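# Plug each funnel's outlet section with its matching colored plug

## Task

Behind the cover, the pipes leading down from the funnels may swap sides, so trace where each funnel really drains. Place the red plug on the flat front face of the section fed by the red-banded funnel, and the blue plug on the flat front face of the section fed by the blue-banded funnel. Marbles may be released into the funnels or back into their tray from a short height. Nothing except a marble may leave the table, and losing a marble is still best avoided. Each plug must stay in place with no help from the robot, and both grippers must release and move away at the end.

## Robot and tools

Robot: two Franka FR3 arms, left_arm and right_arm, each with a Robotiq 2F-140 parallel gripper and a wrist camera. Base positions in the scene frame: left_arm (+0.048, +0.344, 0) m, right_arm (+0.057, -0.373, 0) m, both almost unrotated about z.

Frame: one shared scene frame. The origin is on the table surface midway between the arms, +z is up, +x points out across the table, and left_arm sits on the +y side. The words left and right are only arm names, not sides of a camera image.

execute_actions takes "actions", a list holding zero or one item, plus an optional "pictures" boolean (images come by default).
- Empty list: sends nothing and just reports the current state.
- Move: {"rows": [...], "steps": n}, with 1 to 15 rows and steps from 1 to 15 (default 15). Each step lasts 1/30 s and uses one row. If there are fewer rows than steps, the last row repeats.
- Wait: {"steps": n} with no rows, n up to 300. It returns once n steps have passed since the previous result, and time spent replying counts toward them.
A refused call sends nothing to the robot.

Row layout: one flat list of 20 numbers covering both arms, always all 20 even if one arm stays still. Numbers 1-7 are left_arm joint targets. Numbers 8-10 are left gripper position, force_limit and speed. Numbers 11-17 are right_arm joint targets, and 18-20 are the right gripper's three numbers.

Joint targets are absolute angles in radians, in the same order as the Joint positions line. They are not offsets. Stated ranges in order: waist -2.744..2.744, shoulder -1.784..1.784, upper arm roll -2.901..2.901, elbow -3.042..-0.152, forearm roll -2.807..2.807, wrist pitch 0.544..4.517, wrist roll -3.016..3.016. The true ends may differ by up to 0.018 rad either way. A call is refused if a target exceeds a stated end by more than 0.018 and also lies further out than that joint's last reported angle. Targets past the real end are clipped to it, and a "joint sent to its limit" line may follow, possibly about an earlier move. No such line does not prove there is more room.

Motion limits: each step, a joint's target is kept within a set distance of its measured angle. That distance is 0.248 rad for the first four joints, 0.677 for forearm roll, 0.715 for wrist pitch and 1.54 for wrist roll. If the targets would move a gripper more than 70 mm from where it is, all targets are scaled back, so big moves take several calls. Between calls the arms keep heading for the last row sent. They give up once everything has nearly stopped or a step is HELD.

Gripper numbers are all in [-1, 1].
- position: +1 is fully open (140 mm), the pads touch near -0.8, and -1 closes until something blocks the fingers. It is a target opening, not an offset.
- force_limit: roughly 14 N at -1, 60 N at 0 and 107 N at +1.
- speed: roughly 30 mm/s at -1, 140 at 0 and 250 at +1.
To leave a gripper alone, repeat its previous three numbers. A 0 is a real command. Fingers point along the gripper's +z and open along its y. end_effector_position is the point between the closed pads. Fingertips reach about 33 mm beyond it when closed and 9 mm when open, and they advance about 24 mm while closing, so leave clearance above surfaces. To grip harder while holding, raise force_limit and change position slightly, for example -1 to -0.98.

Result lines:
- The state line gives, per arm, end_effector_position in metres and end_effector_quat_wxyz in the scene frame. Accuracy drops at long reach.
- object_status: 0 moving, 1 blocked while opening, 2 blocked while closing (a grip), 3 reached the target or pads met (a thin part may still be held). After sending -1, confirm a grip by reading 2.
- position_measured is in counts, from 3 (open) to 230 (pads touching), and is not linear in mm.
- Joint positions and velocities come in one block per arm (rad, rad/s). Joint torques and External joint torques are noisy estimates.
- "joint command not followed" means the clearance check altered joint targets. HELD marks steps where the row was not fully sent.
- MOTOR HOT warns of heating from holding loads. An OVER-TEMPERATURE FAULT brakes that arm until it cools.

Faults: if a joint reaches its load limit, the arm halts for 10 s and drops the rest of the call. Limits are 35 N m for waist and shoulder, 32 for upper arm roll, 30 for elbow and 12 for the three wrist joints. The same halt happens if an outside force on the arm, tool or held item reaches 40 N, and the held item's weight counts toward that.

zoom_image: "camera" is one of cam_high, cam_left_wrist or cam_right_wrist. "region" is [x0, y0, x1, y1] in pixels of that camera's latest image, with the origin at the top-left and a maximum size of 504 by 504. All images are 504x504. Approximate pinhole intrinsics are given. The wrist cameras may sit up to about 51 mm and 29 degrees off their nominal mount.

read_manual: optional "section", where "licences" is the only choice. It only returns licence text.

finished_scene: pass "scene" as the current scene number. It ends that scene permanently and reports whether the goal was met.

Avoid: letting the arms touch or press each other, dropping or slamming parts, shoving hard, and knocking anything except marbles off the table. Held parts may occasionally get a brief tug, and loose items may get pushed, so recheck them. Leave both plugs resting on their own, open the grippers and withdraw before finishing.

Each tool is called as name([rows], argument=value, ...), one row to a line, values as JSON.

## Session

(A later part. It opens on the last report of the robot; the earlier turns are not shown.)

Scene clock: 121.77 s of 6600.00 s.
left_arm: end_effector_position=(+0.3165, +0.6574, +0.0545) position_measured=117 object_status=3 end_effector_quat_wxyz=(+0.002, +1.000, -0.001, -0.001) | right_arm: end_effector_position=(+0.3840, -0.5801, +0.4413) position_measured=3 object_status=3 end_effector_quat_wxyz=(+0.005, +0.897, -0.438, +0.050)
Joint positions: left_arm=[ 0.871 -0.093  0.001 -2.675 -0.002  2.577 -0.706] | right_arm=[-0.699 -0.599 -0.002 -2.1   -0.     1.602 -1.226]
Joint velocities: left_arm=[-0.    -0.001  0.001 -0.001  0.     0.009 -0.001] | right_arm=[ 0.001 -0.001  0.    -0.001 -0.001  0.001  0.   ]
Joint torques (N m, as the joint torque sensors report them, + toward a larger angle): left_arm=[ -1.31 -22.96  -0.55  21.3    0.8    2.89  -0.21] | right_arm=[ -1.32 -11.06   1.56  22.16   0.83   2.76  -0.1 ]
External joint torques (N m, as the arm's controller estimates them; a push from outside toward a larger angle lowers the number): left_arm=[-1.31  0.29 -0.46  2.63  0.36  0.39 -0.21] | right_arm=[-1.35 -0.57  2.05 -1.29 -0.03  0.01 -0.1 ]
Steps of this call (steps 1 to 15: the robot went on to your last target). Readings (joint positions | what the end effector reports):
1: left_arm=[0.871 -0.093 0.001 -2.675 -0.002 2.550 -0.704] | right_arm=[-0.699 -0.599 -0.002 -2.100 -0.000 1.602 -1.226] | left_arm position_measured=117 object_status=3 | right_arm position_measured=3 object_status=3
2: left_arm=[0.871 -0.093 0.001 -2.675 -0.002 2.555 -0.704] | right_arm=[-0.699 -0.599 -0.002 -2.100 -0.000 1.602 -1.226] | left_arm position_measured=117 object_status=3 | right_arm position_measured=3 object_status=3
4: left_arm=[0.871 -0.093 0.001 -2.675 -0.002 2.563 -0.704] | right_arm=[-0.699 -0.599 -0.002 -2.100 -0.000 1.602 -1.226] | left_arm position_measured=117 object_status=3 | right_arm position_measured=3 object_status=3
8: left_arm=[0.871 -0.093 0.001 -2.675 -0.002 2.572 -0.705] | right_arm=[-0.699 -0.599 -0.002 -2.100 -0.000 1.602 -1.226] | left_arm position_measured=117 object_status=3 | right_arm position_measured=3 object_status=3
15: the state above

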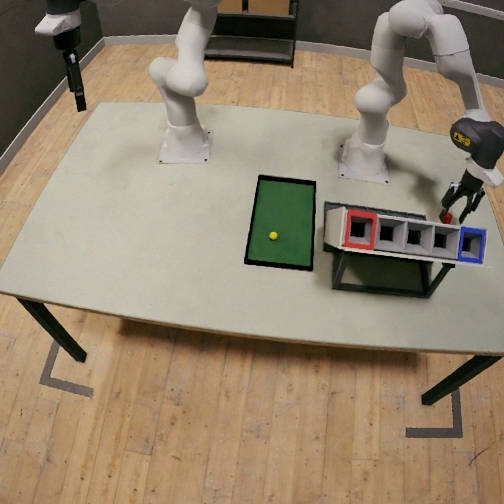

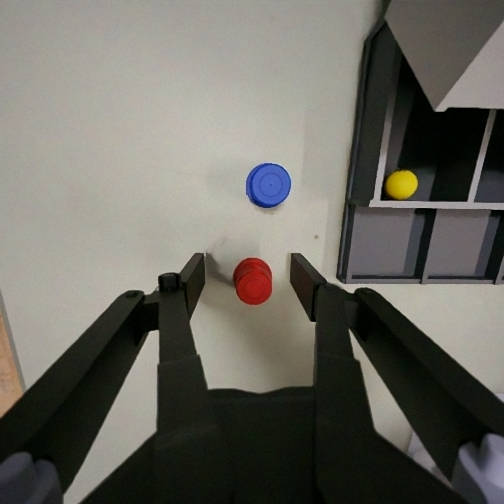

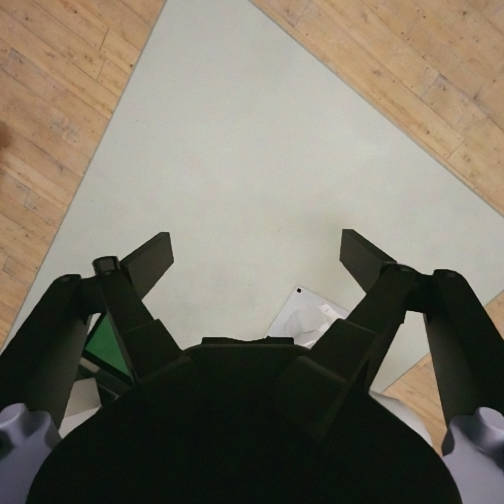

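execute_actions([
  {"rows":[[0.862,-0.068,0,-2.681,0,2.613,-0.71,0.1,-0.5,-0.3,-0.7,-0.6,0,-2.1,0,1.6,-1.23,1,-0.5,0]]},
], pictures=false)

execute_actions([
  {"rows":[[0.862,-0.068,0,-2.681,0,2.613,-0.71,-1,-0.5,-0.3,-0.7,-0.6,0,-2.1,0,1.6,-1.23,1,-0.5,0]]},
], pictures=false)

execute_actions([
  {"steps":12},
])

Scene clock: 129.10 s of 6600.00 s.
left_arm: end_effector_position=(+0.3191, +0.6560, +0.0461) position_measured=117 object_status=3 end_effector_quat_wxyz=(+0.001, +1.000, -0.004, -0.000) | right_arm: end_effector_position=(+0.3840, -0.5801, +0.4413) position_measured=3 object_status=3 end_effector_quat_wxyz=(+0.005, +0.897, -0.438, +0.050)
Joint positions: left_arm=[ 0.864 -0.07   0.001 -2.68  -0.002  2.609 -0.706] | right_arm=[-0.699 -0.599 -0.002 -2.1   -0.     1.602 -1.226]
Joint velocities: left_arm=[-0.001  0.    -0.    -0.001 -0.     0.009 -0.   ] | right_arm=[ 0.001 -0.001  0.001  0.     0.     0.    -0.   ]
Joint torques (N m, as the joint torque sensors report them, + toward a larger angle): left_arm=[ -1.91 -22.25  -1.23  19.52   0.68   3.06   0.  ] | right_arm=[ -1.21 -10.65   1.14  22.66   0.88   2.74   0.  ]
External joint torques (N m, as the arm's controller estimates them; a push from outside toward a larger angle lowers the number): left_arm=[-1.88  1.35 -1.14  1.28  0.26  0.56  0.  ] | right_arm=[-1.27 -0.09  1.56 -0.83  0.01 -0.02 -0.01]
Steps of this call (steps 1 to 15: the robot went on to your last target; steps 16 to 90: nothing new was sent; then 3.83 s passed at rest; steps 91 to 105: all 15 steps of this action). Readings (joint positions | what the end effector reports):
91: left_arm=[0.870 -0.089 0.001 -2.675 -0.002 2.585 -0.706] | right_arm=[-0.699 -0.599 -0.002 -2.100 -0.000 1.602 -1.226] | left_arm position_measured=117 object_status=3 | right_arm position_measured=3 object_status=3
92: left_arm=[0.868 -0.083 0.001 -2.676 -0.002 2.590 -0.706] | right_arm=[-0.699 -0.599 -0.002 -2.100 -0.000 1.602 -1.226] | left_arm position_measured=117 object_status=3 | right_arm position_measured=3 object_status=3
94: left_arm=[0.866 -0.075 0.001 -2.678 -0.002 2.596 -0.706] | right_arm=[-0.699 -0.599 -0.002 -2.100 -0.000 1.602 -1.226] | left_arm position_measured=117 object_status=3 | right_arm position_measured=3 object_status=3
98: left_arm=[0.864 -0.070 0.001 -2.680 -0.002 2.603 -0.706] | right_arm=[-0.699 -0.599 -0.002 -2.100 -0.000 1.602 -1.226] | left_arm position_measured=117 object_status=3 | right_arm position_measured=3 object_status=3
105: the state above

Scene clock: 129.60 s of 6600.00 s.
left_arm: end_effector_position=(+0.3195, +0.6564, +0.0462) position_measured=197 object_status=0 end_effector_quat_wxyz=(+0.000, +1.000, -0.004, +0.000) | right_arm: end_effector_position=(+0.3840, -0.5801, +0.4413) position_measured=3 object_status=3 end_effector_quat_wxyz=(+0.005, +0.897, -0.438, +0.050)
Joint positions: left_arm=[ 0.864 -0.07   0.001 -2.68  -0.002  2.611 -0.706] | right_arm=[-0.699 -0.599 -0.002 -2.1   -0.     1.602 -1.226]
Joint velocities: left_arm=[ 0.001  0.001 -0.001  0.002  0.     0.008 -0.003] | right_arm=[-0.     0.001 -0.     0.001 -0.001  0.     0.001]
Joint torques (N m, as the joint torque sensors report them, + toward a larger angle): left_arm=[ -1.09 -22.59  -0.82  20.11   0.76   2.57   0.  ] | right_arm=[ -0.55 -10.77   1.84  22.84   0.84   2.75  -0.02]
External joint torques (N m, as the arm's controller estimates them; a push from outside toward a larger angle lowers the number): left_arm=[-1.13  1.05 -0.74  1.81  0.33  0.07 -0.01] | right_arm=[-0.53 -0.26  2.38 -0.65 -0.01 -0.01 -0.02]
Steps of this call (steps 1 to 15: all 15 steps of this action). Readings (joint positions | what the end effector reports):
1: left_arm=[0.864 -0.070 0.001 -2.680 -0.002 2.609 -0.706] | right_arm=[-0.699 -0.599 -0.002 -2.100 -0.000 1.602 -1.226] | left_arm position_measured=117 object_status=0 | right_arm position_measured=3 object_status=3
2: left_arm=[0.864 -0.070 0.001 -2.680 -0.002 2.609 -0.706] | right_arm=[-0.699 -0.599 -0.002 -2.100 -0.000 1.602 -1.226] | left_arm position_measured=122 object_status=0 | right_arm position_measured=3 object_status=3
4: left_arm=[0.864 -0.070 0.001 -2.680 -0.002 2.609 -0.706] | right_arm=[-0.699 -0.599 -0.002 -2.100 -0.000 1.602 -1.226] | left_arm position_measured=133 object_status=0 | right_arm position_measured=3 object_status=3
8: left_arm=[0.864 -0.070 0.001 -2.680 -0.002 2.610 -0.706] | right_arm=[-0.699 -0.599 -0.002 -2.100 -0.000 1.602 -1.226] | left_arm position_measured=156 object_status=0 | right_arm position_measured=3 object_status=3
15: the state above

Scene clock: 130.00 s of 6600.00 s.
left_arm: end_effector_position=(+0.3197, +0.6565, +0.0463) position_measured=232 object_status=3 end_effector_quat_wxyz=(-0.000, +1.000, -0.004, +0.001) | right_arm: end_effector_position=(+0.3840, -0.5801, +0.4413) position_measured=3 object_status=3 end_effector_quat_wxyz=(+0.005, +0.897, -0.438, +0.050)
Joint positions: left_arm=[ 0.864 -0.07   0.001 -2.68  -0.002  2.611 -0.706] | right_arm=[-0.699 -0.599 -0.002 -2.1   -0.     1.602 -1.226]
Joint velocities: left_arm=[-0.001 -0.    -0.     0.001  0.     0.    -0.   ] | right_arm=[ 0.    -0.001  0.001  0.001  0.     0.     0.001]
Joint torques (N m, as the joint torque sensors report them, + toward a larger angle): left_arm=[ -1.42 -22.25  -0.92  19.75   0.7    2.75  -0.08] | right_arm=[  0.02 -10.94   1.43  22.54   0.93   2.63  -0.13]
External joint torques (N m, as the arm's controller estimates them; a push from outside toward a larger angle lowers the number): left_arm=[-1.44  1.46 -0.87  1.37  0.28  0.21 -0.08] | right_arm=[-0.04 -0.35  1.86 -0.98  0.07 -0.13 -0.13]
Steps of this call (steps 1 to 12: the robot went on to your last target). Readings (joint positions | what the end effector reports):
1: left_arm=[0.864 -0.070 0.001 -2.680 -0.002 2.611 -0.706] | right_arm=[-0.699 -0.599 -0.002 -2.100 -0.000 1.602 -1.226] | left_arm position_measured=202 object_status=0 | right_arm position_measured=3 object_status=3
2: left_arm=[0.864 -0.070 0.001 -2.680 -0.002 2.611 -0.706] | right_arm=[-0.699 -0.599 -0.002 -2.100 -0.000 1.602 -1.226] | left_arm position_measured=208 object_status=0 | right_arm position_measured=3 object_status=3
4: left_arm=[0.864 -0.070 0.001 -2.680 -0.002 2.611 -0.706] | right_arm=[-0.699 -0.599 -0.002 -2.100 -0.000 1.602 -1.226] | left_arm position_measured=220 object_status=0 | right_arm position_measured=3 object_status=3
8: left_arm=[0.864 -0.070 0.001 -2.680 -0.002 2.611 -0.706] | right_arm=[-0.699 -0.599 -0.002 -2.100 -0.000 1.602 -1.226] | left_arm position_measured=232 object_status=0 | right_arm position_measured=3 object_status=3
12: the state above

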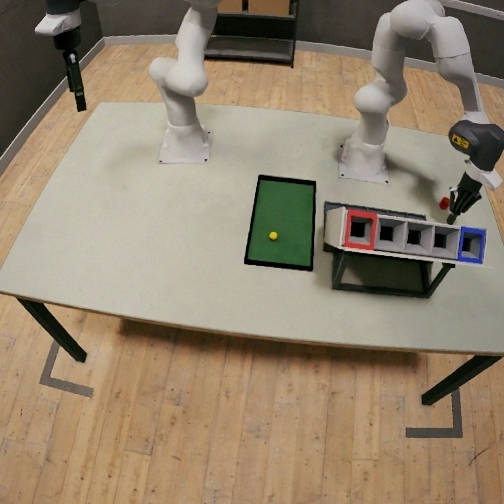

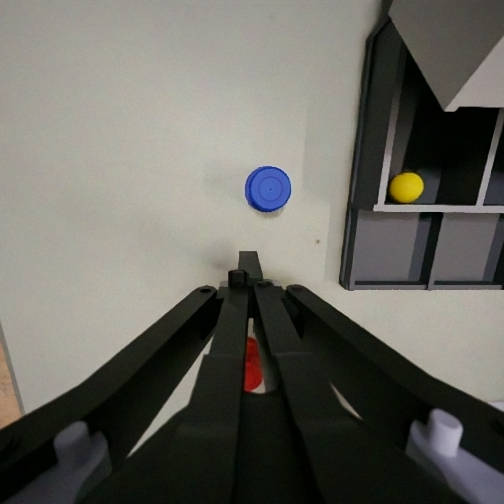

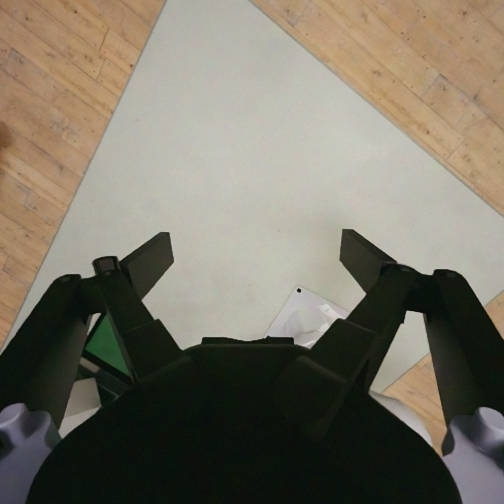

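Plug moved back (pushed or squeezed out). Lift, open and look.

execute_actions([
  {"rows":[[0.95,-0.42,0,-2.63,0,2.21,-0.63,0.1,-0.5,-0.3,-0.7,-0.6,0,-2.1,0,1.6,-1.23,1,-0.5,0]]},
], pictures=false)

execute_actions([
  {"steps":25},
])

Scene clock: 135.93 s of 6600.00 s.
left_arm: end_effector_position=(+0.2857, +0.6685, +0.1775) position_measured=152 object_status=0 end_effector_quat_wxyz=(-0.012, +1.000, +0.009, +0.010) | right_arm: end_effector_position=(+0.3840, -0.5801, +0.4413) position_measured=3 object_status=3 end_effector_quat_wxyz=(+0.005, +0.897, -0.438, +0.050)
Joint positions: left_arm=[ 0.948 -0.42   0.001 -2.628 -0.001  2.24  -0.65 ] | right_arm=[-0.699 -0.599 -0.002 -2.1   -0.     1.602 -1.226]
Joint velocities: left_arm=[ 0.001 -0.    -0.001 -0.017  0.001 -0.17   0.053] | right_arm=[ 0.001  0.002 -0.     0.     0.001  0.     0.001]
Joint torques (N m, as the joint torque sensors report them, + toward a larger angle): left_arm=[  1.45 -15.52  -1.14  24.71   0.81   2.34   0.33] | right_arm=[ -1.08 -10.58   2.21  22.43   0.83   2.72   0.01]
External joint torques (N m, as the arm's controller estimates them; a push from outside toward a larger angle lowers the number): left_arm=[ 1.45  1.04 -0.74  1.    0.14 -0.42  0.33] | right_arm=[-1.1  -0.24  2.7  -1.   -0.03 -0.04  0.01]
Steps of this call (steps 1 to 15: the robot went on to your last target; steps 16 to 90: nothing new was sent; then 2.43 s passed at rest; steps 91 to 105: all 15 steps of this action). Readings (joint positions | what the end effector reports):
91: left_arm=[0.876 -0.095 -0.004 -2.680 -0.001 2.562 -0.701] | right_arm=[-0.699 -0.599 -0.002 -2.100 -0.000 1.602 -1.226] | left_arm position_measured=232 object_status=0 | right_arm position_measured=3 object_status=3
92: left_arm=[0.892 -0.143 -0.004 -2.676 -0.001 2.514 -0.697] | right_arm=[-0.699 -0.599 -0.002 -2.100 -0.000 1.602 -1.226] | left_arm position_measured=230 object_status=0 | right_arm position_measured=3 object_status=3
94: left_arm=[0.917 -0.253 -0.002 -2.659 -0.001 2.437 -0.687] | right_arm=[-0.699 -0.599 -0.002 -2.100 -0.000 1.602 -1.226] | left_arm position_measured=215 object_status=0 | right_arm position_measured=3 object_status=3
98: left_arm=[0.944 -0.404 0.001 -2.623 -0.001 2.321 -0.669] | right_arm=[-0.699 -0.599 -0.002 -2.100 -0.000 1.602 -1.226] | left_arm position_measured=192 object_status=0 | right_arm position_measured=3 object_status=3
105: the state above

Scene clock: 136.77 s of 6600.00 s.
left_arm: end_effector_position=(+0.2805, +0.6614, +0.1747) position_measured=117 object_status=3 end_effector_quat_wxyz=(-0.001, +1.000, +0.002, +0.002) | right_arm: end_effector_position=(+0.3840, -0.5801, +0.4413) position_measured=3 object_status=3 end_effector_quat_wxyz=(+0.005, +0.897, -0.438, +0.050)
Joint positions: left_arm=[ 0.948 -0.42   0.001 -2.629 -0.001  2.213 -0.635] | right_arm=[-0.699 -0.599 -0.002 -2.1   -0.     1.602 -1.226]
Joint velocities: left_arm=[ 0.     0.001 -0.    -0.001 -0.    -0.002  0.004] | right_arm=[-0.     0.001  0.001 -0.001 -0.     0.001  0.001]
Joint torques (N m, as the joint torque sensors report them, + toward a larger angle): left_arm=[  1.53 -15.22  -1.85  24.79   0.8    2.01   0.41] | right_arm=[ -0.71 -10.88   1.95  22.16   0.92   2.65   0.04]
External joint torques (N m, as the arm's controller estimates them; a push from outside toward a larger angle lowers the number): left_arm=[ 1.53  0.78 -1.46  1.87  0.14 -0.5   0.41] | right_arm=[-0.7  -0.52  2.47 -1.23  0.06 -0.11  0.04]
Steps of this call (steps 1 to 25: the robot went on to your last target). Readings (joint positions | what the end effector reports):
1: left_arm=[0.948 -0.420 0.001 -2.629 -0.001 2.235 -0.648] | right_arm=[-0.699 -0.599 -0.002 -2.100 -0.000 1.602 -1.226] | left_arm position_measured=146 object_status=0 | right_arm position_measured=3 object_status=3
2: left_arm=[0.948 -0.420 0.001 -2.629 -0.001 2.231 -0.647] | right_arm=[-0.699 -0.599 -0.002 -2.100 -0.000 1.602 -1.226] | left_arm position_measured=140 object_status=0 | right_arm position_measured=3 object_status=3
4: left_arm=[0.948 -0.420 0.001 -2.629 -0.001 2.225 -0.644] | right_arm=[-0.699 -0.599 -0.002 -2.100 -0.000 1.602 -1.226] | left_arm position_measured=129 object_status=0 | right_arm position_measured=3 object_status=3
8: left_arm=[0.948 -0.420 0.001 -2.629 -0.001 2.218 -0.641] | right_arm=[-0.699 -0.599 -0.002 -2.100 -0.000 1.602 -1.226] | left_arm position_measured=117 object_status=0 | right_arm position_measured=3 object_status=3
25: the state above

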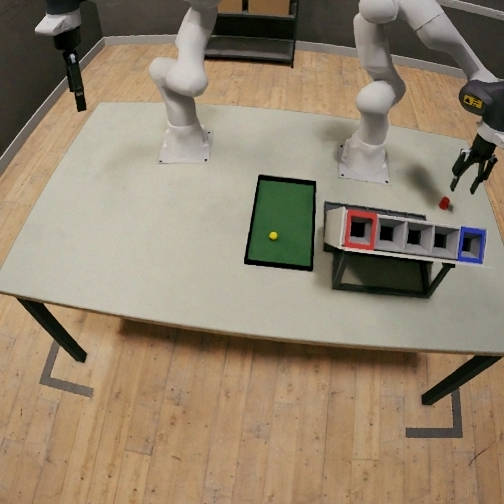

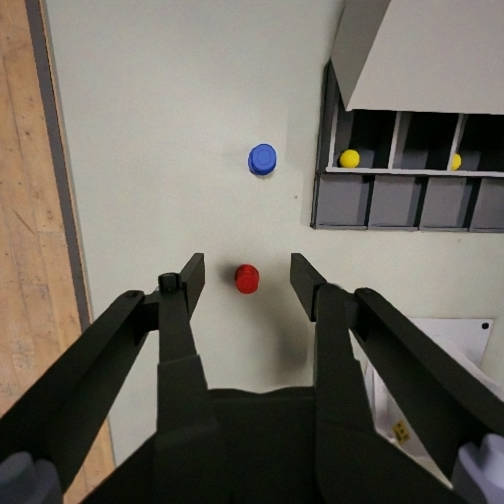

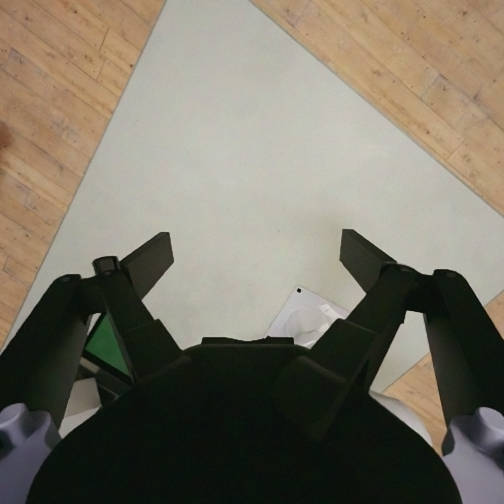

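execute_actions([
  {"rows":[[1.066,-0.41,0,-2.778,0,2.40,-0.515,0.1,-0.5,-0.3,-0.7,-0.6,0,-2.1,0,1.6,-1.23,1,-0.5,0]]},
], pictures=false)

execute_actions([
  {"rows":[[1.066,-0.34,0,-2.8,0,2.52,-0.515,0.1,-0.5,-0.3,-0.7,-0.6,0,-2.1,0,1.6,-1.23,1,-0.5,0],[1.066,-0.34,0,-2.8,0,2.52,-0.515,0.1,-0.5,-0.3,-0.7,-0.6,0,-2.1,0,1.6,-1.23,1,-0.5,0],[1.066,-0.34,0,-2.8,0,2.52,-0.515,0.1,-0.5,-0.3,-0.7,-0.6,0,-2.1,0,1.6,-1.23,1,-0.5,0],[1.066,-0.27,0,-2.82,0,2.61,-0.515,0.1,-0.5,-0.3,-0.7,-0.6,0,-2.1,0,1.6,-1.23,1,-0.5,0],[1.066,-0.27,0,-2.82,0,2.61,-0.515,0.1,-0.5,-0.3,-0.7,-0.6,0,-2.1,0,1.6,-1.23,1,-0.5,0],[1.066,-0.27,0,-2.82,0,2.61,-0.515,0.1,-0.5,-0.3,-0.7,-0.6,0,-2.1,0,1.6,-1.23,1,-0.5,0],[1.066,-0.2,0,-2.834,0,2.634,-0.515,0.1,-0.5,-0.3,-0.7,-0.6,0,-2.1,0,1.6,-1.23,1,-0.5,0]]},
], pictures=false)

execute_actions([
  {"steps":15},
])

zoom_image(camera="cam_left_wrist", region=[150, 150, 350, 350])

Scene clock: 148.80 s of 6600.00 s.
left_arm: end_effector_position=(+0.2312, +0.6671, +0.1216) position_measured=117 object_status=3 end_effector_quat_wxyz=(-0.008, +1.000, +0.013, +0.005) | right_arm: end_effector_position=(+0.3840, -0.5801, +0.4413) position_measured=3 object_status=3 end_effector_quat_wxyz=(+0.005, +0.897, -0.438, +0.050)
Joint positions: left_arm=[ 1.064 -0.408  0.002 -2.777 -0.001  2.387 -0.541] | right_arm=[-0.699 -0.599 -0.002 -2.1   -0.     1.602 -1.226]
Joint velocities: left_arm=[ 0.001 -0.    -0.001  0.001 -0.     0.061  0.075] | right_arm=[ 0.    -0.001  0.001 -0.     0.    -0.     0.   ]
Joint torques (N m, as the joint torque sensors report them, + toward a larger angle): left_arm=[  0.92 -15.38  -1.57  22.91   0.76   2.89   0.45] | right_arm=[ -0.32 -11.15   1.94  22.56   0.88   2.56  -0.04]
External joint torques (N m, as the arm's controller estimates them; a push from outside toward a larger angle lowers the number): left_arm=[ 0.97 -0.35 -1.14  1.39  0.19  0.35  0.45] | right_arm=[-0.34 -0.67  2.42 -0.88  0.02 -0.19 -0.04]
Steps of this call (steps 1 to 15: the robot went on to your last target; steps 16 to 90: nothing new was sent; then 8.53 s passed at rest; steps 91 to 105: all 15 steps of this action). Readings (joint positions | what the end effector reports):
91: left_arm=[0.973 -0.425 -0.009 -2.655 -0.001 2.249 -0.623] | right_arm=[-0.699 -0.599 -0.002 -2.100 -0.000 1.602 -1.226] | left_arm position_measured=117 object_status=3 | right_arm position_measured=3 object_status=3
92: left_arm=[1.003 -0.424 -0.007 -2.693 -0.001 2.277 -0.612] | right_arm=[-0.699 -0.599 -0.002 -2.100 -0.000 1.602 -1.226] | left_arm position_measured=117 object_status=3 | right_arm position_measured=3 object_status=3
94: left_arm=[1.041 -0.413 0.001 -2.746 -0.001 2.314 -0.594] | right_arm=[-0.699 -0.599 -0.002 -2.100 -0.000 1.602 -1.226] | left_arm position_measured=117 object_status=3 | right_arm position_measured=3 object_status=3
98: left_arm=[1.061 -0.407 0.003 -2.776 -0.001 2.356 -0.567] | right_arm=[-0.699 -0.599 -0.002 -2.100 -0.000 1.602 -1.226] | left_arm position_measured=117 object_status=3 | right_arm position_measured=3 object_status=3
105: the state above

Scene clock: 149.30 s of 6600.00 s.
left_arm: end_effector_position=(+0.2239, +0.6547, +0.0434) position_measured=117 object_status=3 end_effector_quat_wxyz=(+0.010, +1.000, +0.004, -0.005) | right_arm: end_effector_position=(+0.3840, -0.5801, +0.4413) position_measured=3 object_status=3 end_effector_quat_wxyz=(+0.005, +0.897, -0.438, +0.050)
Joint positions: left_arm=[ 1.064 -0.202  0.002 -2.835 -0.001  2.611 -0.523] | right_arm=[-0.699 -0.599 -0.002 -2.1   -0.     1.602 -1.226]
Joint velocities: left_arm=[ 0.    -0.     0.    -0.    -0.001  0.126  0.015] | right_arm=[ 0.001  0.001 -0.    -0.002 -0.001  0.     0.   ]
Joint torques (N m, as the joint torque sensors report them, + toward a larger angle): left_arm=[  1.74 -17.2   -1.53  20.88   0.5    2.89   0.25] | right_arm=[ -1.15 -10.58   1.78  22.62   0.82   2.79   0.1 ]
External joint torques (N m, as the arm's controller estimates them; a push from outside toward a larger angle lowers the number): left_arm=[ 1.7   1.39 -1.38  3.13  0.11  0.5   0.25] | right_arm=[-1.14 -0.18  2.32 -0.75 -0.04  0.04  0.1 ]
Steps of this call (steps 1 to 15: all 15 steps of this action). Readings (joint positions | what the end effector reports):
1: left_arm=[1.064 -0.397 0.002 -2.778 -0.001 2.411 -0.539] | right_arm=[-0.699 -0.599 -0.002 -2.100 -0.000 1.602 -1.226] | left_arm position_measured=117 object_status=3 | right_arm position_measured=3 object_status=3
2: left_arm=[1.064 -0.380 0.002 -2.782 -0.001 2.431 -0.537] | right_arm=[-0.699 -0.599 -0.002 -2.100 -0.000 1.602 -1.226] | left_arm position_measured=117 object_status=3 | right_arm position_measured=3 object_status=3
4: left_arm=[1.064 -0.343 0.002 -2.794 -0.001 2.475 -0.533] | right_arm=[-0.699 -0.599 -0.002 -2.100 -0.000 1.602 -1.226] | left_arm position_measured=117 object_status=3 | right_arm position_measured=3 object_status=3
8: left_arm=[1.064 -0.249 0.002 -2.820 -0.001 2.556 -0.528] | right_arm=[-0.699 -0.599 -0.002 -2.100 -0.000 1.602 -1.226] | left_arm position_measured=117 object_status=3 | right_arm position_measured=3 object_status=3
15: the state above

Scene clock: 149.80 s of 6600.00 s.
left_arm: end_effector_position=(+0.2270, +0.6602, +0.0450) position_measured=117 object_status=3 end_effector_quat_wxyz=(+0.002, +1.000, +0.003, -0.000) | right_arm: end_effector_position=(+0.3840, -0.5801, +0.4413) position_measured=3 object_status=3 end_effector_quat_wxyz=(+0.005, +0.897, -0.438, +0.050)
Joint positions: left_arm=[ 1.064 -0.202  0.002 -2.835 -0.001  2.63  -0.52 ] | right_arm=[-0.699 -0.599 -0.002 -2.1   -0.     1.602 -1.226]
Joint velocities: left_arm=[ 0.001  0.001 -0.001 -0.001 -0.     0.006  0.003] | right_arm=[-0.001 -0.002 -0.     0.001 -0.001 -0.001  0.001]
Joint torques (N m, as the joint torque sensors report them, + toward a larger angle): left_arm=[  1.49 -17.6   -1.18  20.04   0.63   2.96   0.42] | right_arm=[ -0.52 -10.62   1.55  22.16   0.87   2.84  -0.05]
External joint torques (N m, as the arm's controller estimates them; a push from outside toward a larger angle lowers the number): left_arm=[ 1.44  1.04 -1.03  2.11  0.24  0.46  0.42] | right_arm=[-0.55 -0.02  2.01 -1.36  0.02  0.08 -0.05]
Steps of this call (steps 1 to 15: the robot went on to your last target). Readings (joint positions | what the end effector reports):
1: left_arm=[1.064 -0.202 0.002 -2.835 -0.001 2.614 -0.523] | right_arm=[-0.699 -0.599 -0.002 -2.100 -0.000 1.602 -1.226] | left_arm position_measured=117 object_status=3 | right_arm position_measured=3 object_status=3
2: left_arm=[1.064 -0.202 0.002 -2.835 -0.001 2.617 -0.522] | right_arm=[-0.699 -0.599 -0.002 -2.100 -0.000 1.602 -1.226] | left_arm position_measured=117 object_status=3 | right_arm position_measured=3 object_status=3
4: left_arm=[1.064 -0.202 0.002 -2.835 -0.001 2.622 -0.522] | right_arm=[-0.699 -0.599 -0.002 -2.100 -0.000 1.602 -1.226] | left_arm position_measured=117 object_status=3 | right_arm position_measured=3 object_status=3
8: left_arm=[1.064 -0.202 0.002 -2.835 -0.001 2.627 -0.521] | right_arm=[-0.699 -0.599 -0.002 -2.100 -0.000 1.602 -1.226] | left_arm position_measured=117 object_status=3 | right_arm position_measured=3 object_status=3
15: the state above

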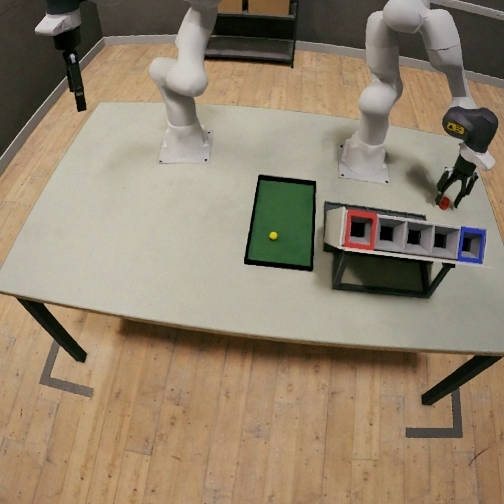

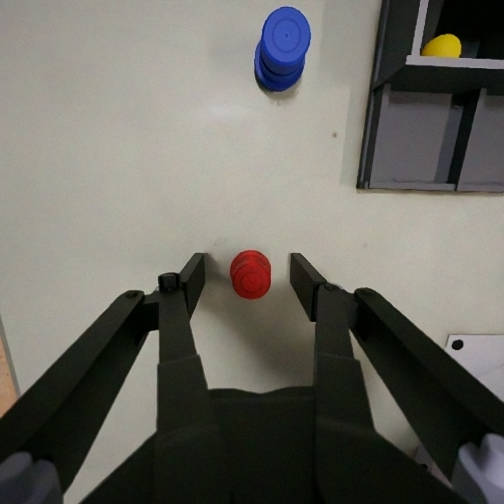

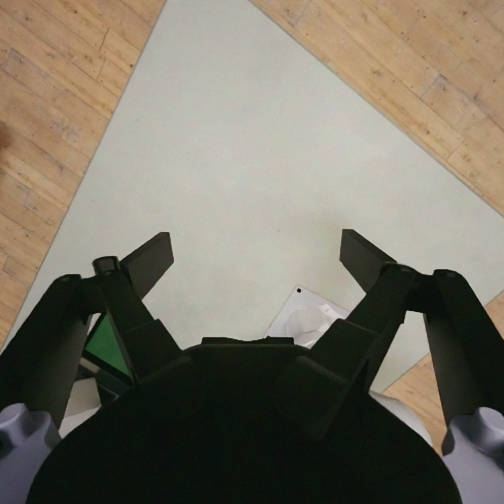

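Region (150, 150, 350, 350) of cam_left_wrist's 504x504 image, scaled by 2.520, with more detail than that image has.

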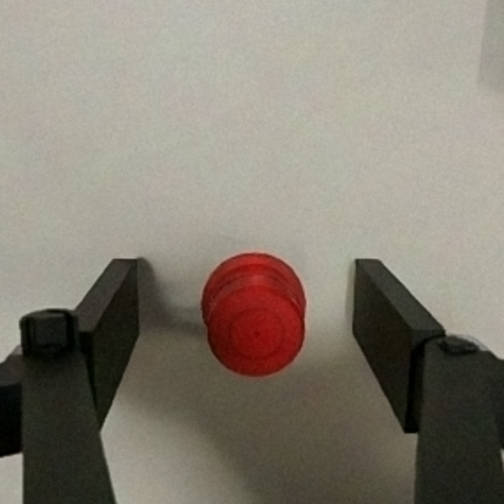

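execute_actions([
  {"rows":[[1.062,-0.2,0,-2.834,0,2.634,-0.515,-1,-0.4,-0.4,-0.7,-0.6,0,-2.1,0,1.6,-1.23,1,-0.5,0]]},
], pictures=false)

execute_actions([
  {"steps":12},
])

Scene clock: 152.70 s of 6600.00 s.
left_arm: end_effector_position=(+0.2274, +0.6609, +0.0453) position_measured=189 object_status=0 end_effector_quat_wxyz=(+0.001, +1.000, +0.002, +0.000) | right_arm: end_effector_position=(+0.3840, -0.5801, +0.4413) position_measured=3 object_status=3 end_effector_quat_wxyz=(+0.005, +0.897, -0.438, +0.050)
Joint positions: left_arm=[ 1.064 -0.202  0.002 -2.835 -0.001  2.632 -0.519] | right_arm=[-0.699 -0.599 -0.002 -2.1   -0.     1.602 -1.226]
Joint velocities: left_arm=[-0.     0.    -0.002  0.003  0.001  0.001 -0.   ] | right_arm=[ 0.     0.001 -0.001 -0.    -0.    -0.     0.001]
Joint torques (N m, as the joint torque sensors report them, + toward a larger angle): left_arm=[ -1.19 -17.66  -1.68  19.81   0.6    2.8    0.43] | right_arm=[ -0.09 -11.7    1.71  22.64   0.87   2.67  -0.08]
External joint torques (N m, as the arm's controller estimates them; a push from outside toward a larger angle lowers the number): left_arm=[-1.18  0.91 -1.46  2.02  0.2   0.32  0.43] | right_arm=[-0.06 -1.44  2.27 -0.69  0.02 -0.08 -0.08]
Steps of this call (steps 1 to 15: the robot went on to your last target; steps 16 to 72: nothing new was sent; steps 73 to 87: all 15 steps of this action). Readings (joint positions | what the end effector reports):
73: left_arm=[1.064 -0.202 0.002 -2.835 -0.001 2.631 -0.519] | right_arm=[-0.699 -0.599 -0.002 -2.100 -0.000 1.602 -1.226] | left_arm position_measured=117 object_status=0 | right_arm position_measured=3 object_status=3
74: left_arm=[1.064 -0.202 0.002 -2.835 -0.001 2.631 -0.519] | right_arm=[-0.699 -0.599 -0.002 -2.100 -0.000 1.602 -1.226] | left_arm position_measured=121 object_status=0 | right_arm position_measured=3 object_status=3
76: left_arm=[1.064 -0.202 0.002 -2.835 -0.001 2.632 -0.519] | right_arm=[-0.699 -0.599 -0.002 -2.100 -0.000 1.602 -1.226] | left_arm position_measured=132 object_status=0 | right_arm position_measured=3 object_status=3
80: left_arm=[1.064 -0.202 0.002 -2.835 -0.001 2.632 -0.519] | right_arm=[-0.699 -0.599 -0.002 -2.100 -0.000 1.602 -1.226] | left_arm position_measured=152 object_status=0 | right_arm position_measured=3 object_status=3
87: the state above

Scene clock: 153.10 s of 6600.00 s.
left_arm: end_effector_position=(+0.2274, +0.6609, +0.0453) position_measured=189 object_status=2 end_effector_quat_wxyz=(+0.001, +1.000, +0.002, +0.000) | right_arm: end_effector_position=(+0.3840, -0.5801, +0.4413) position_measured=3 object_status=3 end_effector_quat_wxyz=(+0.005, +0.897, -0.438, +0.050)
Joint positions: left_arm=[ 1.064 -0.202  0.002 -2.835 -0.001  2.632 -0.519] | right_arm=[-0.699 -0.599 -0.002 -2.1   -0.     1.602 -1.226]
Joint velocities: left_arm=[ 0.001 -0.     0.     0.    -0.001  0.     0.   ] | right_arm=[ 0.     0.     0.001  0.    -0.    -0.001  0.   ]
Joint torques (N m, as the joint torque sensors report them, + toward a larger angle): left_arm=[ -1.2  -17.44  -2.44  19.97   0.6    2.83   0.41] | right_arm=[  0.19 -11.34   1.87  22.75   0.83   2.75   0.05]
External joint torques (N m, as the arm's controller estimates them; a push from outside toward a larger angle lowers the number): left_arm=[-1.21  1.24 -2.25  1.96  0.2   0.3   0.41] | right_arm=[ 0.12 -0.82  2.3  -0.75 -0.04 -0.02  0.05]
Steps of this call (steps 1 to 12: the robot went on to your last target). Readings (joint positions | what the end effector reports):
1: left_arm=[1.064 -0.202 0.002 -2.835 -0.001 2.632 -0.519] | right_arm=[-0.699 -0.599 -0.002 -2.100 -0.000 1.602 -1.226] | left_arm position_measured=189 object_status=0 | right_arm position_measured=3 object_status=3
2: left_arm=[1.064 -0.202 0.002 -2.835 -0.001 2.632 -0.519] | right_arm=[-0.699 -0.599 -0.002 -2.100 -0.000 1.602 -1.226] | left_arm position_measured=189 object_status=0 | right_arm position_measured=3 object_status=3
4: left_arm=[1.064 -0.202 0.002 -2.835 -0.001 2.632 -0.519] | right_arm=[-0.699 -0.599 -0.002 -2.100 -0.000 1.602 -1.226] | left_arm position_measured=189 object_status=0 | right_arm position_measured=3 object_status=3
8: left_arm=[1.064 -0.202 0.002 -2.835 -0.001 2.632 -0.519] | right_arm=[-0.699 -0.599 -0.002 -2.100 -0.000 1.602 -1.226] | left_arm position_measured=189 object_status=2 | right_arm position_measured=3 object_status=3
12: the state above

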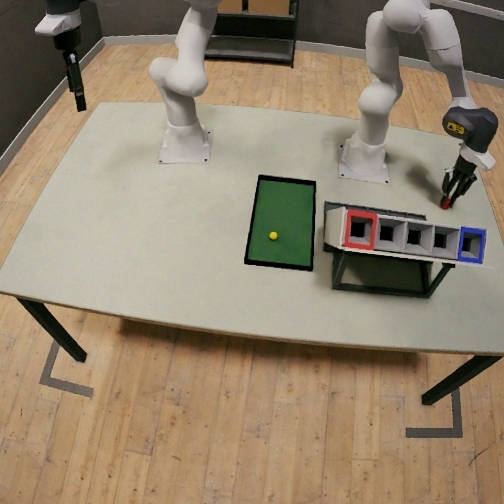

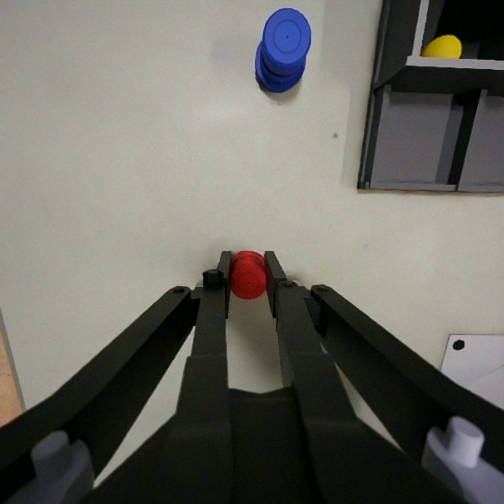

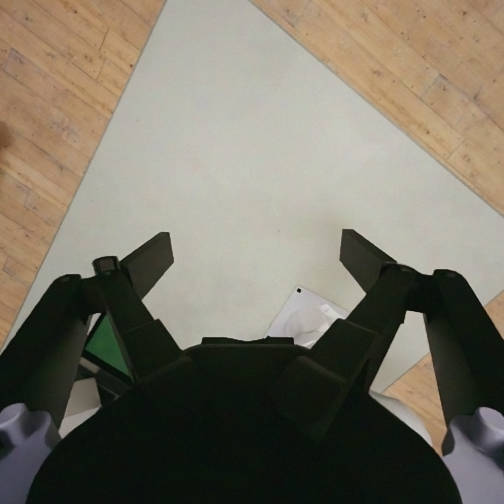

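execute_actions([
  {"rows":[[1.062,-0.644,0,-2.91,0,2.216,-0.7,-1,-0.4,-0.4,-0.7,-0.6,0,-2.1,0,1.6,-1.23,1,-0.5,0]]},
], pictures=false)

execute_actions([
  {"rows":[[0.125,-0.644,0,-2.91,0,2.216,-1.455,-1,-0.4,-0.4,-0.7,-0.6,0,-2.1,0,1.6,-1.23,1,-0.5,0]]},
], pictures=false)

execute_actions([
  {"steps":30},
], pictures=false)

execute_actions([
  {"rows":[[0.125,-0.59,0,-2.935,0,2.34,-1.455,-1,-0.4,-0.4,-0.7,-0.6,0,-2.1,0,1.6,-1.23,1,-0.5,0],[0.125,-0.59,0,-2.935,0,2.34,-1.455,-1,-0.4,-0.4,-0.7,-0.6,0,-2.1,0,1.6,-1.23,1,-0.5,0],[0.125,-0.59,0,-2.935,0,2.34,-1.455,-1,-0.4,-0.4,-0.7,-0.6,0,-2.1,0,1.6,-1.23,1,-0.5,0],[0.125,-0.53,0,-2.957,0,2.42,-1.455,-1,-0.4,-0.4,-0.7,-0.6,0,-2.1,0,1.6,-1.23,1,-0.5,0],[0.125,-0.53,0,-2.957,0,2.42,-1.455,-1,-0.4,-0.4,-0.7,-0.6,0,-2.1,0,1.6,-1.23,1,-0.5,0],[0.125,-0.53,0,-2.957,0,2.42,-1.455,-1,-0.4,-0.4,-0.7,-0.6,0,-2.1,0,1.6,-1.23,1,-0.5,0],[0.125,-0.47,0,-2.977,0,2.457,-1.455,-1,-0.4,-0.4,-0.7,-0.6,0,-2.1,0,1.6,-1.23,1,-0.5,0]]},
], pictures=false)

execute_actions([
  {"steps":15},
])

Scene clock: 162.93 s of 6600.00 s.
left_arm: end_effector_position=(+0.1988, +0.6096, +0.1321) position_measured=189 object_status=2 end_effector_quat_wxyz=(+0.010, +0.997, +0.071, -0.006) | right_arm: end_effector_position=(+0.3840, -0.5801, +0.4413) position_measured=3 object_status=3 end_effector_quat_wxyz=(+0.005, +0.897, -0.438, +0.050)
Joint positions: left_arm=[ 1.064 -0.641  0.001 -2.908 -0.001  2.245 -0.658] | right_arm=[-0.699 -0.599 -0.002 -2.1   -0.     1.602 -1.226]
Joint velocities: left_arm=[ 0.001 -0.001  0.001 -0.018  0.    -0.163 -0.126] | right_arm=[-0.001 -0.001  0.     0.    -0.    -0.001  0.   ]
Joint torques (N m, as the joint torque sensors report them, + toward a larger angle): left_arm=[-0.96 -9.24 -0.88 23.55  0.85  2.14 -0.16] | right_arm=[ -0.56 -11.55   1.65  22.81   0.86   2.73   0.01]
External joint torques (N m, as the arm's controller estimates them; a push from outside toward a larger angle lowers the number): left_arm=[-0.98 -0.95 -0.32  0.55  0.21 -0.46 -0.17] | right_arm=[-0.52 -1.06  2.2  -0.63  0.01 -0.02  0.01]
Steps of this call (steps 1 to 15: the robot went on to your last target; steps 16 to 90: nothing new was sent; then 6.33 s passed at rest; steps 91 to 105: all 15 steps of this action). Readings (joint positions | what the end effector reports):
91: left_arm=[1.064 -0.231 0.001 -2.847 -0.001 2.591 -0.529] | right_arm=[-0.699 -0.599 -0.002 -2.100 -0.000 1.602 -1.226] | left_arm position_measured=189 object_status=2 | right_arm position_measured=3 object_status=3
92: left_arm=[1.064 -0.282 0.001 -2.864 -0.001 2.543 -0.541] | right_arm=[-0.699 -0.599 -0.002 -2.100 -0.000 1.602 -1.226] | left_arm position_measured=189 object_status=2 | right_arm position_measured=3 object_status=3
94: left_arm=[1.064 -0.418 0.001 -2.894 -0.001 2.441 -0.569] | right_arm=[-0.699 -0.599 -0.002 -2.100 -0.000 1.602 -1.226] | left_arm position_measured=189 object_status=2 | right_arm position_measured=3 object_status=3
98: left_arm=[1.064 -0.614 0.001 -2.898 -0.001 2.323 -0.614] | right_arm=[-0.699 -0.599 -0.002 -2.100 -0.000 1.602 -1.226] | left_arm position_measured=189 object_status=2 | right_arm position_measured=3 object_status=3
105: the state above

Scene clock: 163.43 s of 6600.00 s.
left_arm: end_effector_position=(+0.3429, +0.3847, +0.1304) position_measured=189 object_status=2 end_effector_quat_wxyz=(+0.003, +0.997, -0.076, -0.022) | right_arm: end_effector_position=(+0.3840, -0.5801, +0.4413) position_measured=3 object_status=3 end_effector_quat_wxyz=(+0.005, +0.897, -0.438, +0.050)
Joint positions: left_arm=[ 0.149 -0.642 -0.006 -2.909 -0.     2.222 -1.283] | right_arm=[-0.699 -0.599 -0.002 -2.1   -0.     1.602 -1.226]
Joint velocities: left_arm=[-0.323  0.001  0.01   0.002  0.    -0.019 -0.552] | right_arm=[-0.001  0.     0.     0.     0.    -0.    -0.   ]
Joint torques (N m, as the joint torque sensors report them, + toward a larger angle): left_arm=[ 0.62 -8.08  2.05 23.21  0.72  2.   -0.21] | right_arm=[ -0.26 -10.54   1.69  22.42   0.89   2.69   0.01]
External joint torques (N m, as the arm's controller estimates them; a push from outside toward a larger angle lowers the number): left_arm=[-2.07 -0.04  0.56  0.92  0.07 -0.41 -0.2 ] | right_arm=[-0.24 -0.13  2.23 -1.01  0.04 -0.07  0.01]
Steps of this call (steps 1 to 15: all 15 steps of this action). Readings (joint positions | what the end effector reports):
1: left_arm=[1.009 -0.641 0.014 -2.909 -0.001 2.240 -0.730] | right_arm=[-0.699 -0.599 -0.002 -2.100 -0.000 1.602 -1.226] | left_arm position_measured=189 object_status=2 | right_arm position_measured=3 object_status=3
2: left_arm=[0.937 -0.641 0.011 -2.909 -0.001 2.237 -0.798] | right_arm=[-0.699 -0.599 -0.002 -2.100 -0.000 1.602 -1.226] | left_arm position_measured=189 object_status=2 | right_arm position_measured=3 object_status=3
4: left_arm=[0.790 -0.641 0.006 -2.909 -0.001 2.233 -0.917] | right_arm=[-0.699 -0.599 -0.002 -2.100 -0.000 1.602 -1.226] | left_arm position_measured=189 object_status=2 | right_arm position_measured=3 object_status=3
8: left_arm=[0.492 -0.642 0.001 -2.909 -0.000 2.227 -1.096] | right_arm=[-0.699 -0.599 -0.002 -2.100 -0.000 1.602 -1.226] | left_arm position_measured=189 object_status=2 | right_arm position_measured=3 object_status=3
15: the state above

Scene clock: 164.43 s of 6600.00 s.
left_arm: end_effector_position=(+0.3426, +0.3785, +0.1301) position_measured=189 object_status=2 end_effector_quat_wxyz=(+0.003, +1.000, -0.005, -0.024) | right_arm: end_effector_position=(+0.3840, -0.5801, +0.4413) position_measured=3 object_status=3 end_effector_quat_wxyz=(+0.005, +0.897, -0.438, +0.050)
Joint positions: left_arm=[ 0.127 -0.642 -0.002 -2.909 -0.     2.219 -1.445] | right_arm=[-0.699 -0.599 -0.002 -2.1   -0.     1.602 -1.226]
Joint velocities: left_arm=[ 0.001  0.001 -0.001 -0.     0.     0.001 -0.022] | right_arm=[-0.001  0.    -0.     0.001 -0.002  0.001 -0.001]
Joint torques (N m, as the joint torque sensors report them, + toward a larger angle): left_arm=[-1.22 -8.7   0.04 23.48  0.68  2.1   0.15] | right_arm=[ -0.92 -10.29   1.87  22.45   0.87   2.75   0.04]
External joint torques (N m, as the arm's controller estimates them; a push from outside toward a larger angle lowers the number): left_arm=[-1.21 -0.74  0.62  1.08  0.01 -0.31  0.15] | right_arm=[-0.86  0.23  2.47 -1.04  0.02 -0.01  0.04]
Steps of this call (steps 1 to 30: the robot went on to your last target). Readings (joint positions | what the end effector reports):
1: left_arm=[0.141 -0.642 -0.005 -2.909 -0.000 2.221 -1.301] | right_arm=[-0.699 -0.599 -0.002 -2.100 -0.000 1.602 -1.226] | left_arm position_measured=189 object_status=2 | right_arm position_measured=3 object_status=3
2: left_arm=[0.136 -0.642 -0.005 -2.909 -0.000 2.221 -1.316] | right_arm=[-0.699 -0.599 -0.002 -2.100 -0.000 1.602 -1.226] | left_arm position_measured=189 object_status=2 | right_arm position_measured=3 object_status=3
4: left_arm=[0.131 -0.642 -0.003 -2.909 -0.000 2.220 -1.343] | right_arm=[-0.699 -0.599 -0.002 -2.100 -0.000 1.602 -1.226] | left_arm position_measured=189 object_status=2 | right_arm position_measured=3 object_status=3
8: left_arm=[0.128 -0.642 -0.002 -2.909 -0.000 2.219 -1.381] | right_arm=[-0.699 -0.599 -0.002 -2.100 -0.000 1.602 -1.226] | left_arm position_measured=189 object_status=2 | right_arm position_measured=3 object_status=3
30: the state above

Scene clock: 164.93 s of 6600.00 s.
left_arm: end_effector_position=(+0.3348, +0.3776, +0.0681) position_measured=189 object_status=2 end_effector_quat_wxyz=(+0.004, +0.999, -0.003, -0.036) | right_arm: end_effector_position=(+0.3840, -0.5801, +0.4413) position_measured=3 object_status=3 end_effector_quat_wxyz=(+0.005, +0.897, -0.438, +0.050)
Joint positions: left_arm=[ 0.127 -0.472 -0.002 -2.977 -0.     2.433 -1.45 ] | right_arm=[-0.699 -0.599 -0.002 -2.1   -0.     1.602 -1.226]
Joint velocities: left_arm=[ 0.001  0.003  0.001  0.001  0.001  0.129 -0.004] | right_arm=[ 0.001 -0.001 -0.    -0.002  0.     0.001 -0.   ]
Joint torques (N m, as the joint torque sensors report them, + toward a larger angle): left_arm=[-0.93 -9.14  0.23 21.34  0.43  2.66 -0.2 ] | right_arm=[-1.45 -9.97  1.27 22.24  0.9   2.73  0.01]
External joint torques (N m, as the arm's controller estimates them; a push from outside toward a larger angle lowers the number): left_arm=[-0.94  1.77  0.65  1.77 -0.08  0.37 -0.2 ] | right_arm=[-1.45  0.52  1.79 -1.18  0.04 -0.01  0.01]
Steps of this call (steps 1 to 15: all 15 steps of this action). Readings (joint positions | what the end effector reports):
1: left_arm=[0.127 -0.633 -0.002 -2.912 -0.000 2.239 -1.445] | right_arm=[-0.699 -0.599 -0.002 -2.100 -0.000 1.602 -1.226] | left_arm position_measured=189 object_status=2 | right_arm position_measured=3 object_status=3
2: left_arm=[0.127 -0.620 -0.002 -2.918 -0.000 2.258 -1.446] | right_arm=[-0.699 -0.599 -0.002 -2.100 -0.000 1.602 -1.226] | left_arm position_measured=189 object_status=2 | right_arm position_measured=3 object_status=3
4: left_arm=[0.127 -0.591 -0.002 -2.931 -0.000 2.298 -1.447] | right_arm=[-0.699 -0.599 -0.002 -2.100 -0.000 1.602 -1.226] | left_arm position_measured=189 object_status=2 | right_arm position_measured=3 object_status=3
8: left_arm=[0.127 -0.511 -0.002 -2.960 -0.000 2.376 -1.448] | right_arm=[-0.699 -0.599 -0.002 -2.100 -0.000 1.602 -1.226] | left_arm position_measured=189 object_status=2 | right_arm position_measured=3 object_status=3
15: the state above

Scene clock: 165.43 s of 6600.00 s.
left_arm: end_effector_position=(+0.3412, +0.3784, +0.0694) position_measured=189 object_status=2 end_effector_quat_wxyz=(+0.003, +1.000, -0.002, -0.026) | right_arm: end_effector_position=(+0.3840, -0.5801, +0.4413) position_measured=3 object_status=3 end_effector_quat_wxyz=(+0.005, +0.897, -0.438, +0.050)
Joint positions: left_arm=[ 0.127 -0.472 -0.002 -2.977 -0.     2.453 -1.451] | right_arm=[-0.699 -0.599 -0.002 -2.1   -0.     1.602 -1.226]
Joint velocities: left_arm=[-0.001  0.    -0.001 -0.     0.     0.006 -0.002] | right_arm=[ 0.001 -0.001  0.    -0.001 -0.    -0.001 -0.   ]
Joint torques (N m, as the joint torque sensors report them, + toward a larger angle): left_arm=[-1.42 -8.82  0.62 21.39  0.56  2.89 -0.17] | right_arm=[ -0.89 -10.88   2.01  22.63   0.89   2.68  -0.03]
External joint torques (N m, as the arm's controller estimates them; a push from outside toward a larger angle lowers the number): left_arm=[-1.42  2.14  1.05  1.71  0.05  0.49 -0.17] | right_arm=[-0.93 -0.49  2.48 -0.72  0.03 -0.06 -0.03]
Steps of this call (steps 1 to 15: the robot went on to your last target). Readings (joint positions | what the end effector reports):
1: left_arm=[0.127 -0.472 -0.002 -2.977 -0.000 2.437 -1.450] | right_arm=[-0.699 -0.599 -0.002 -2.100 -0.000 1.602 -1.226] | left_arm position_measured=189 object_status=2 | right_arm position_measured=3 object_status=3
2: left_arm=[0.127 -0.472 -0.002 -2.977 -0.000 2.440 -1.450] | right_arm=[-0.699 -0.599 -0.002 -2.100 -0.000 1.602 -1.226] | left_arm position_measured=189 object_status=2 | right_arm position_measured=3 object_status=3
4: left_arm=[0.127 -0.472 -0.002 -2.977 -0.000 2.445 -1.450] | right_arm=[-0.699 -0.599 -0.002 -2.100 -0.000 1.602 -1.226] | left_arm position_measured=189 object_status=2 | right_arm position_measured=3 object_status=3
8: left_arm=[0.127 -0.472 -0.002 -2.977 -0.000 2.450 -1.451] | right_arm=[-0.699 -0.599 -0.002 -2.100 -0.000 1.602 -1.226] | left_arm position_measured=189 object_status=2 | right_arm position_measured=3 object_status=3
15: the state above

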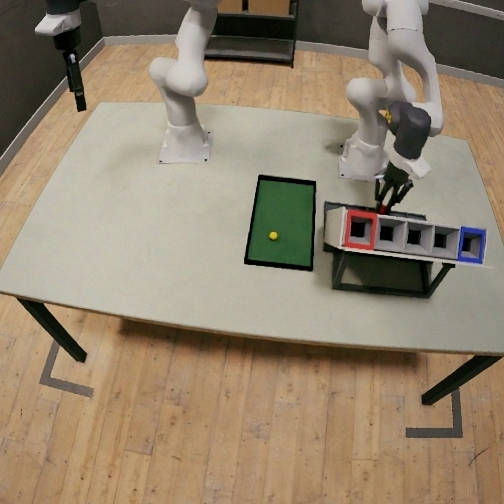

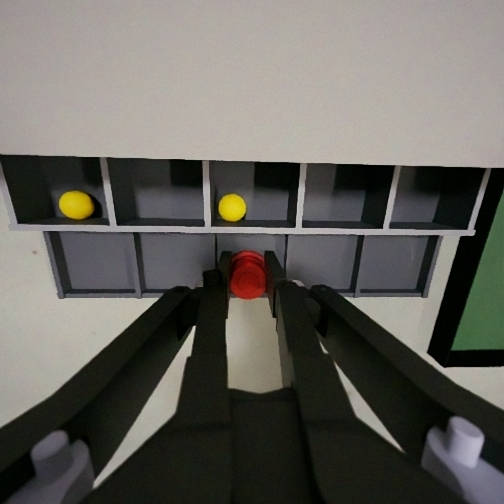

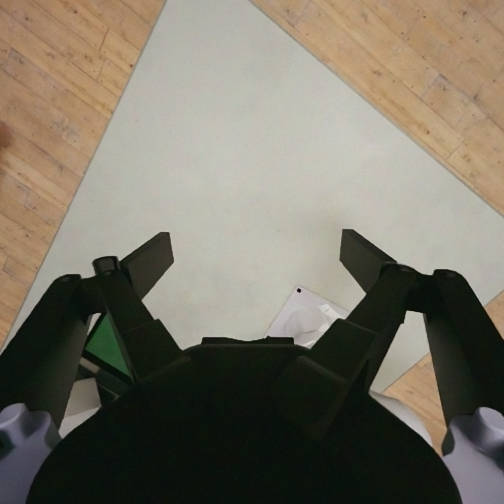

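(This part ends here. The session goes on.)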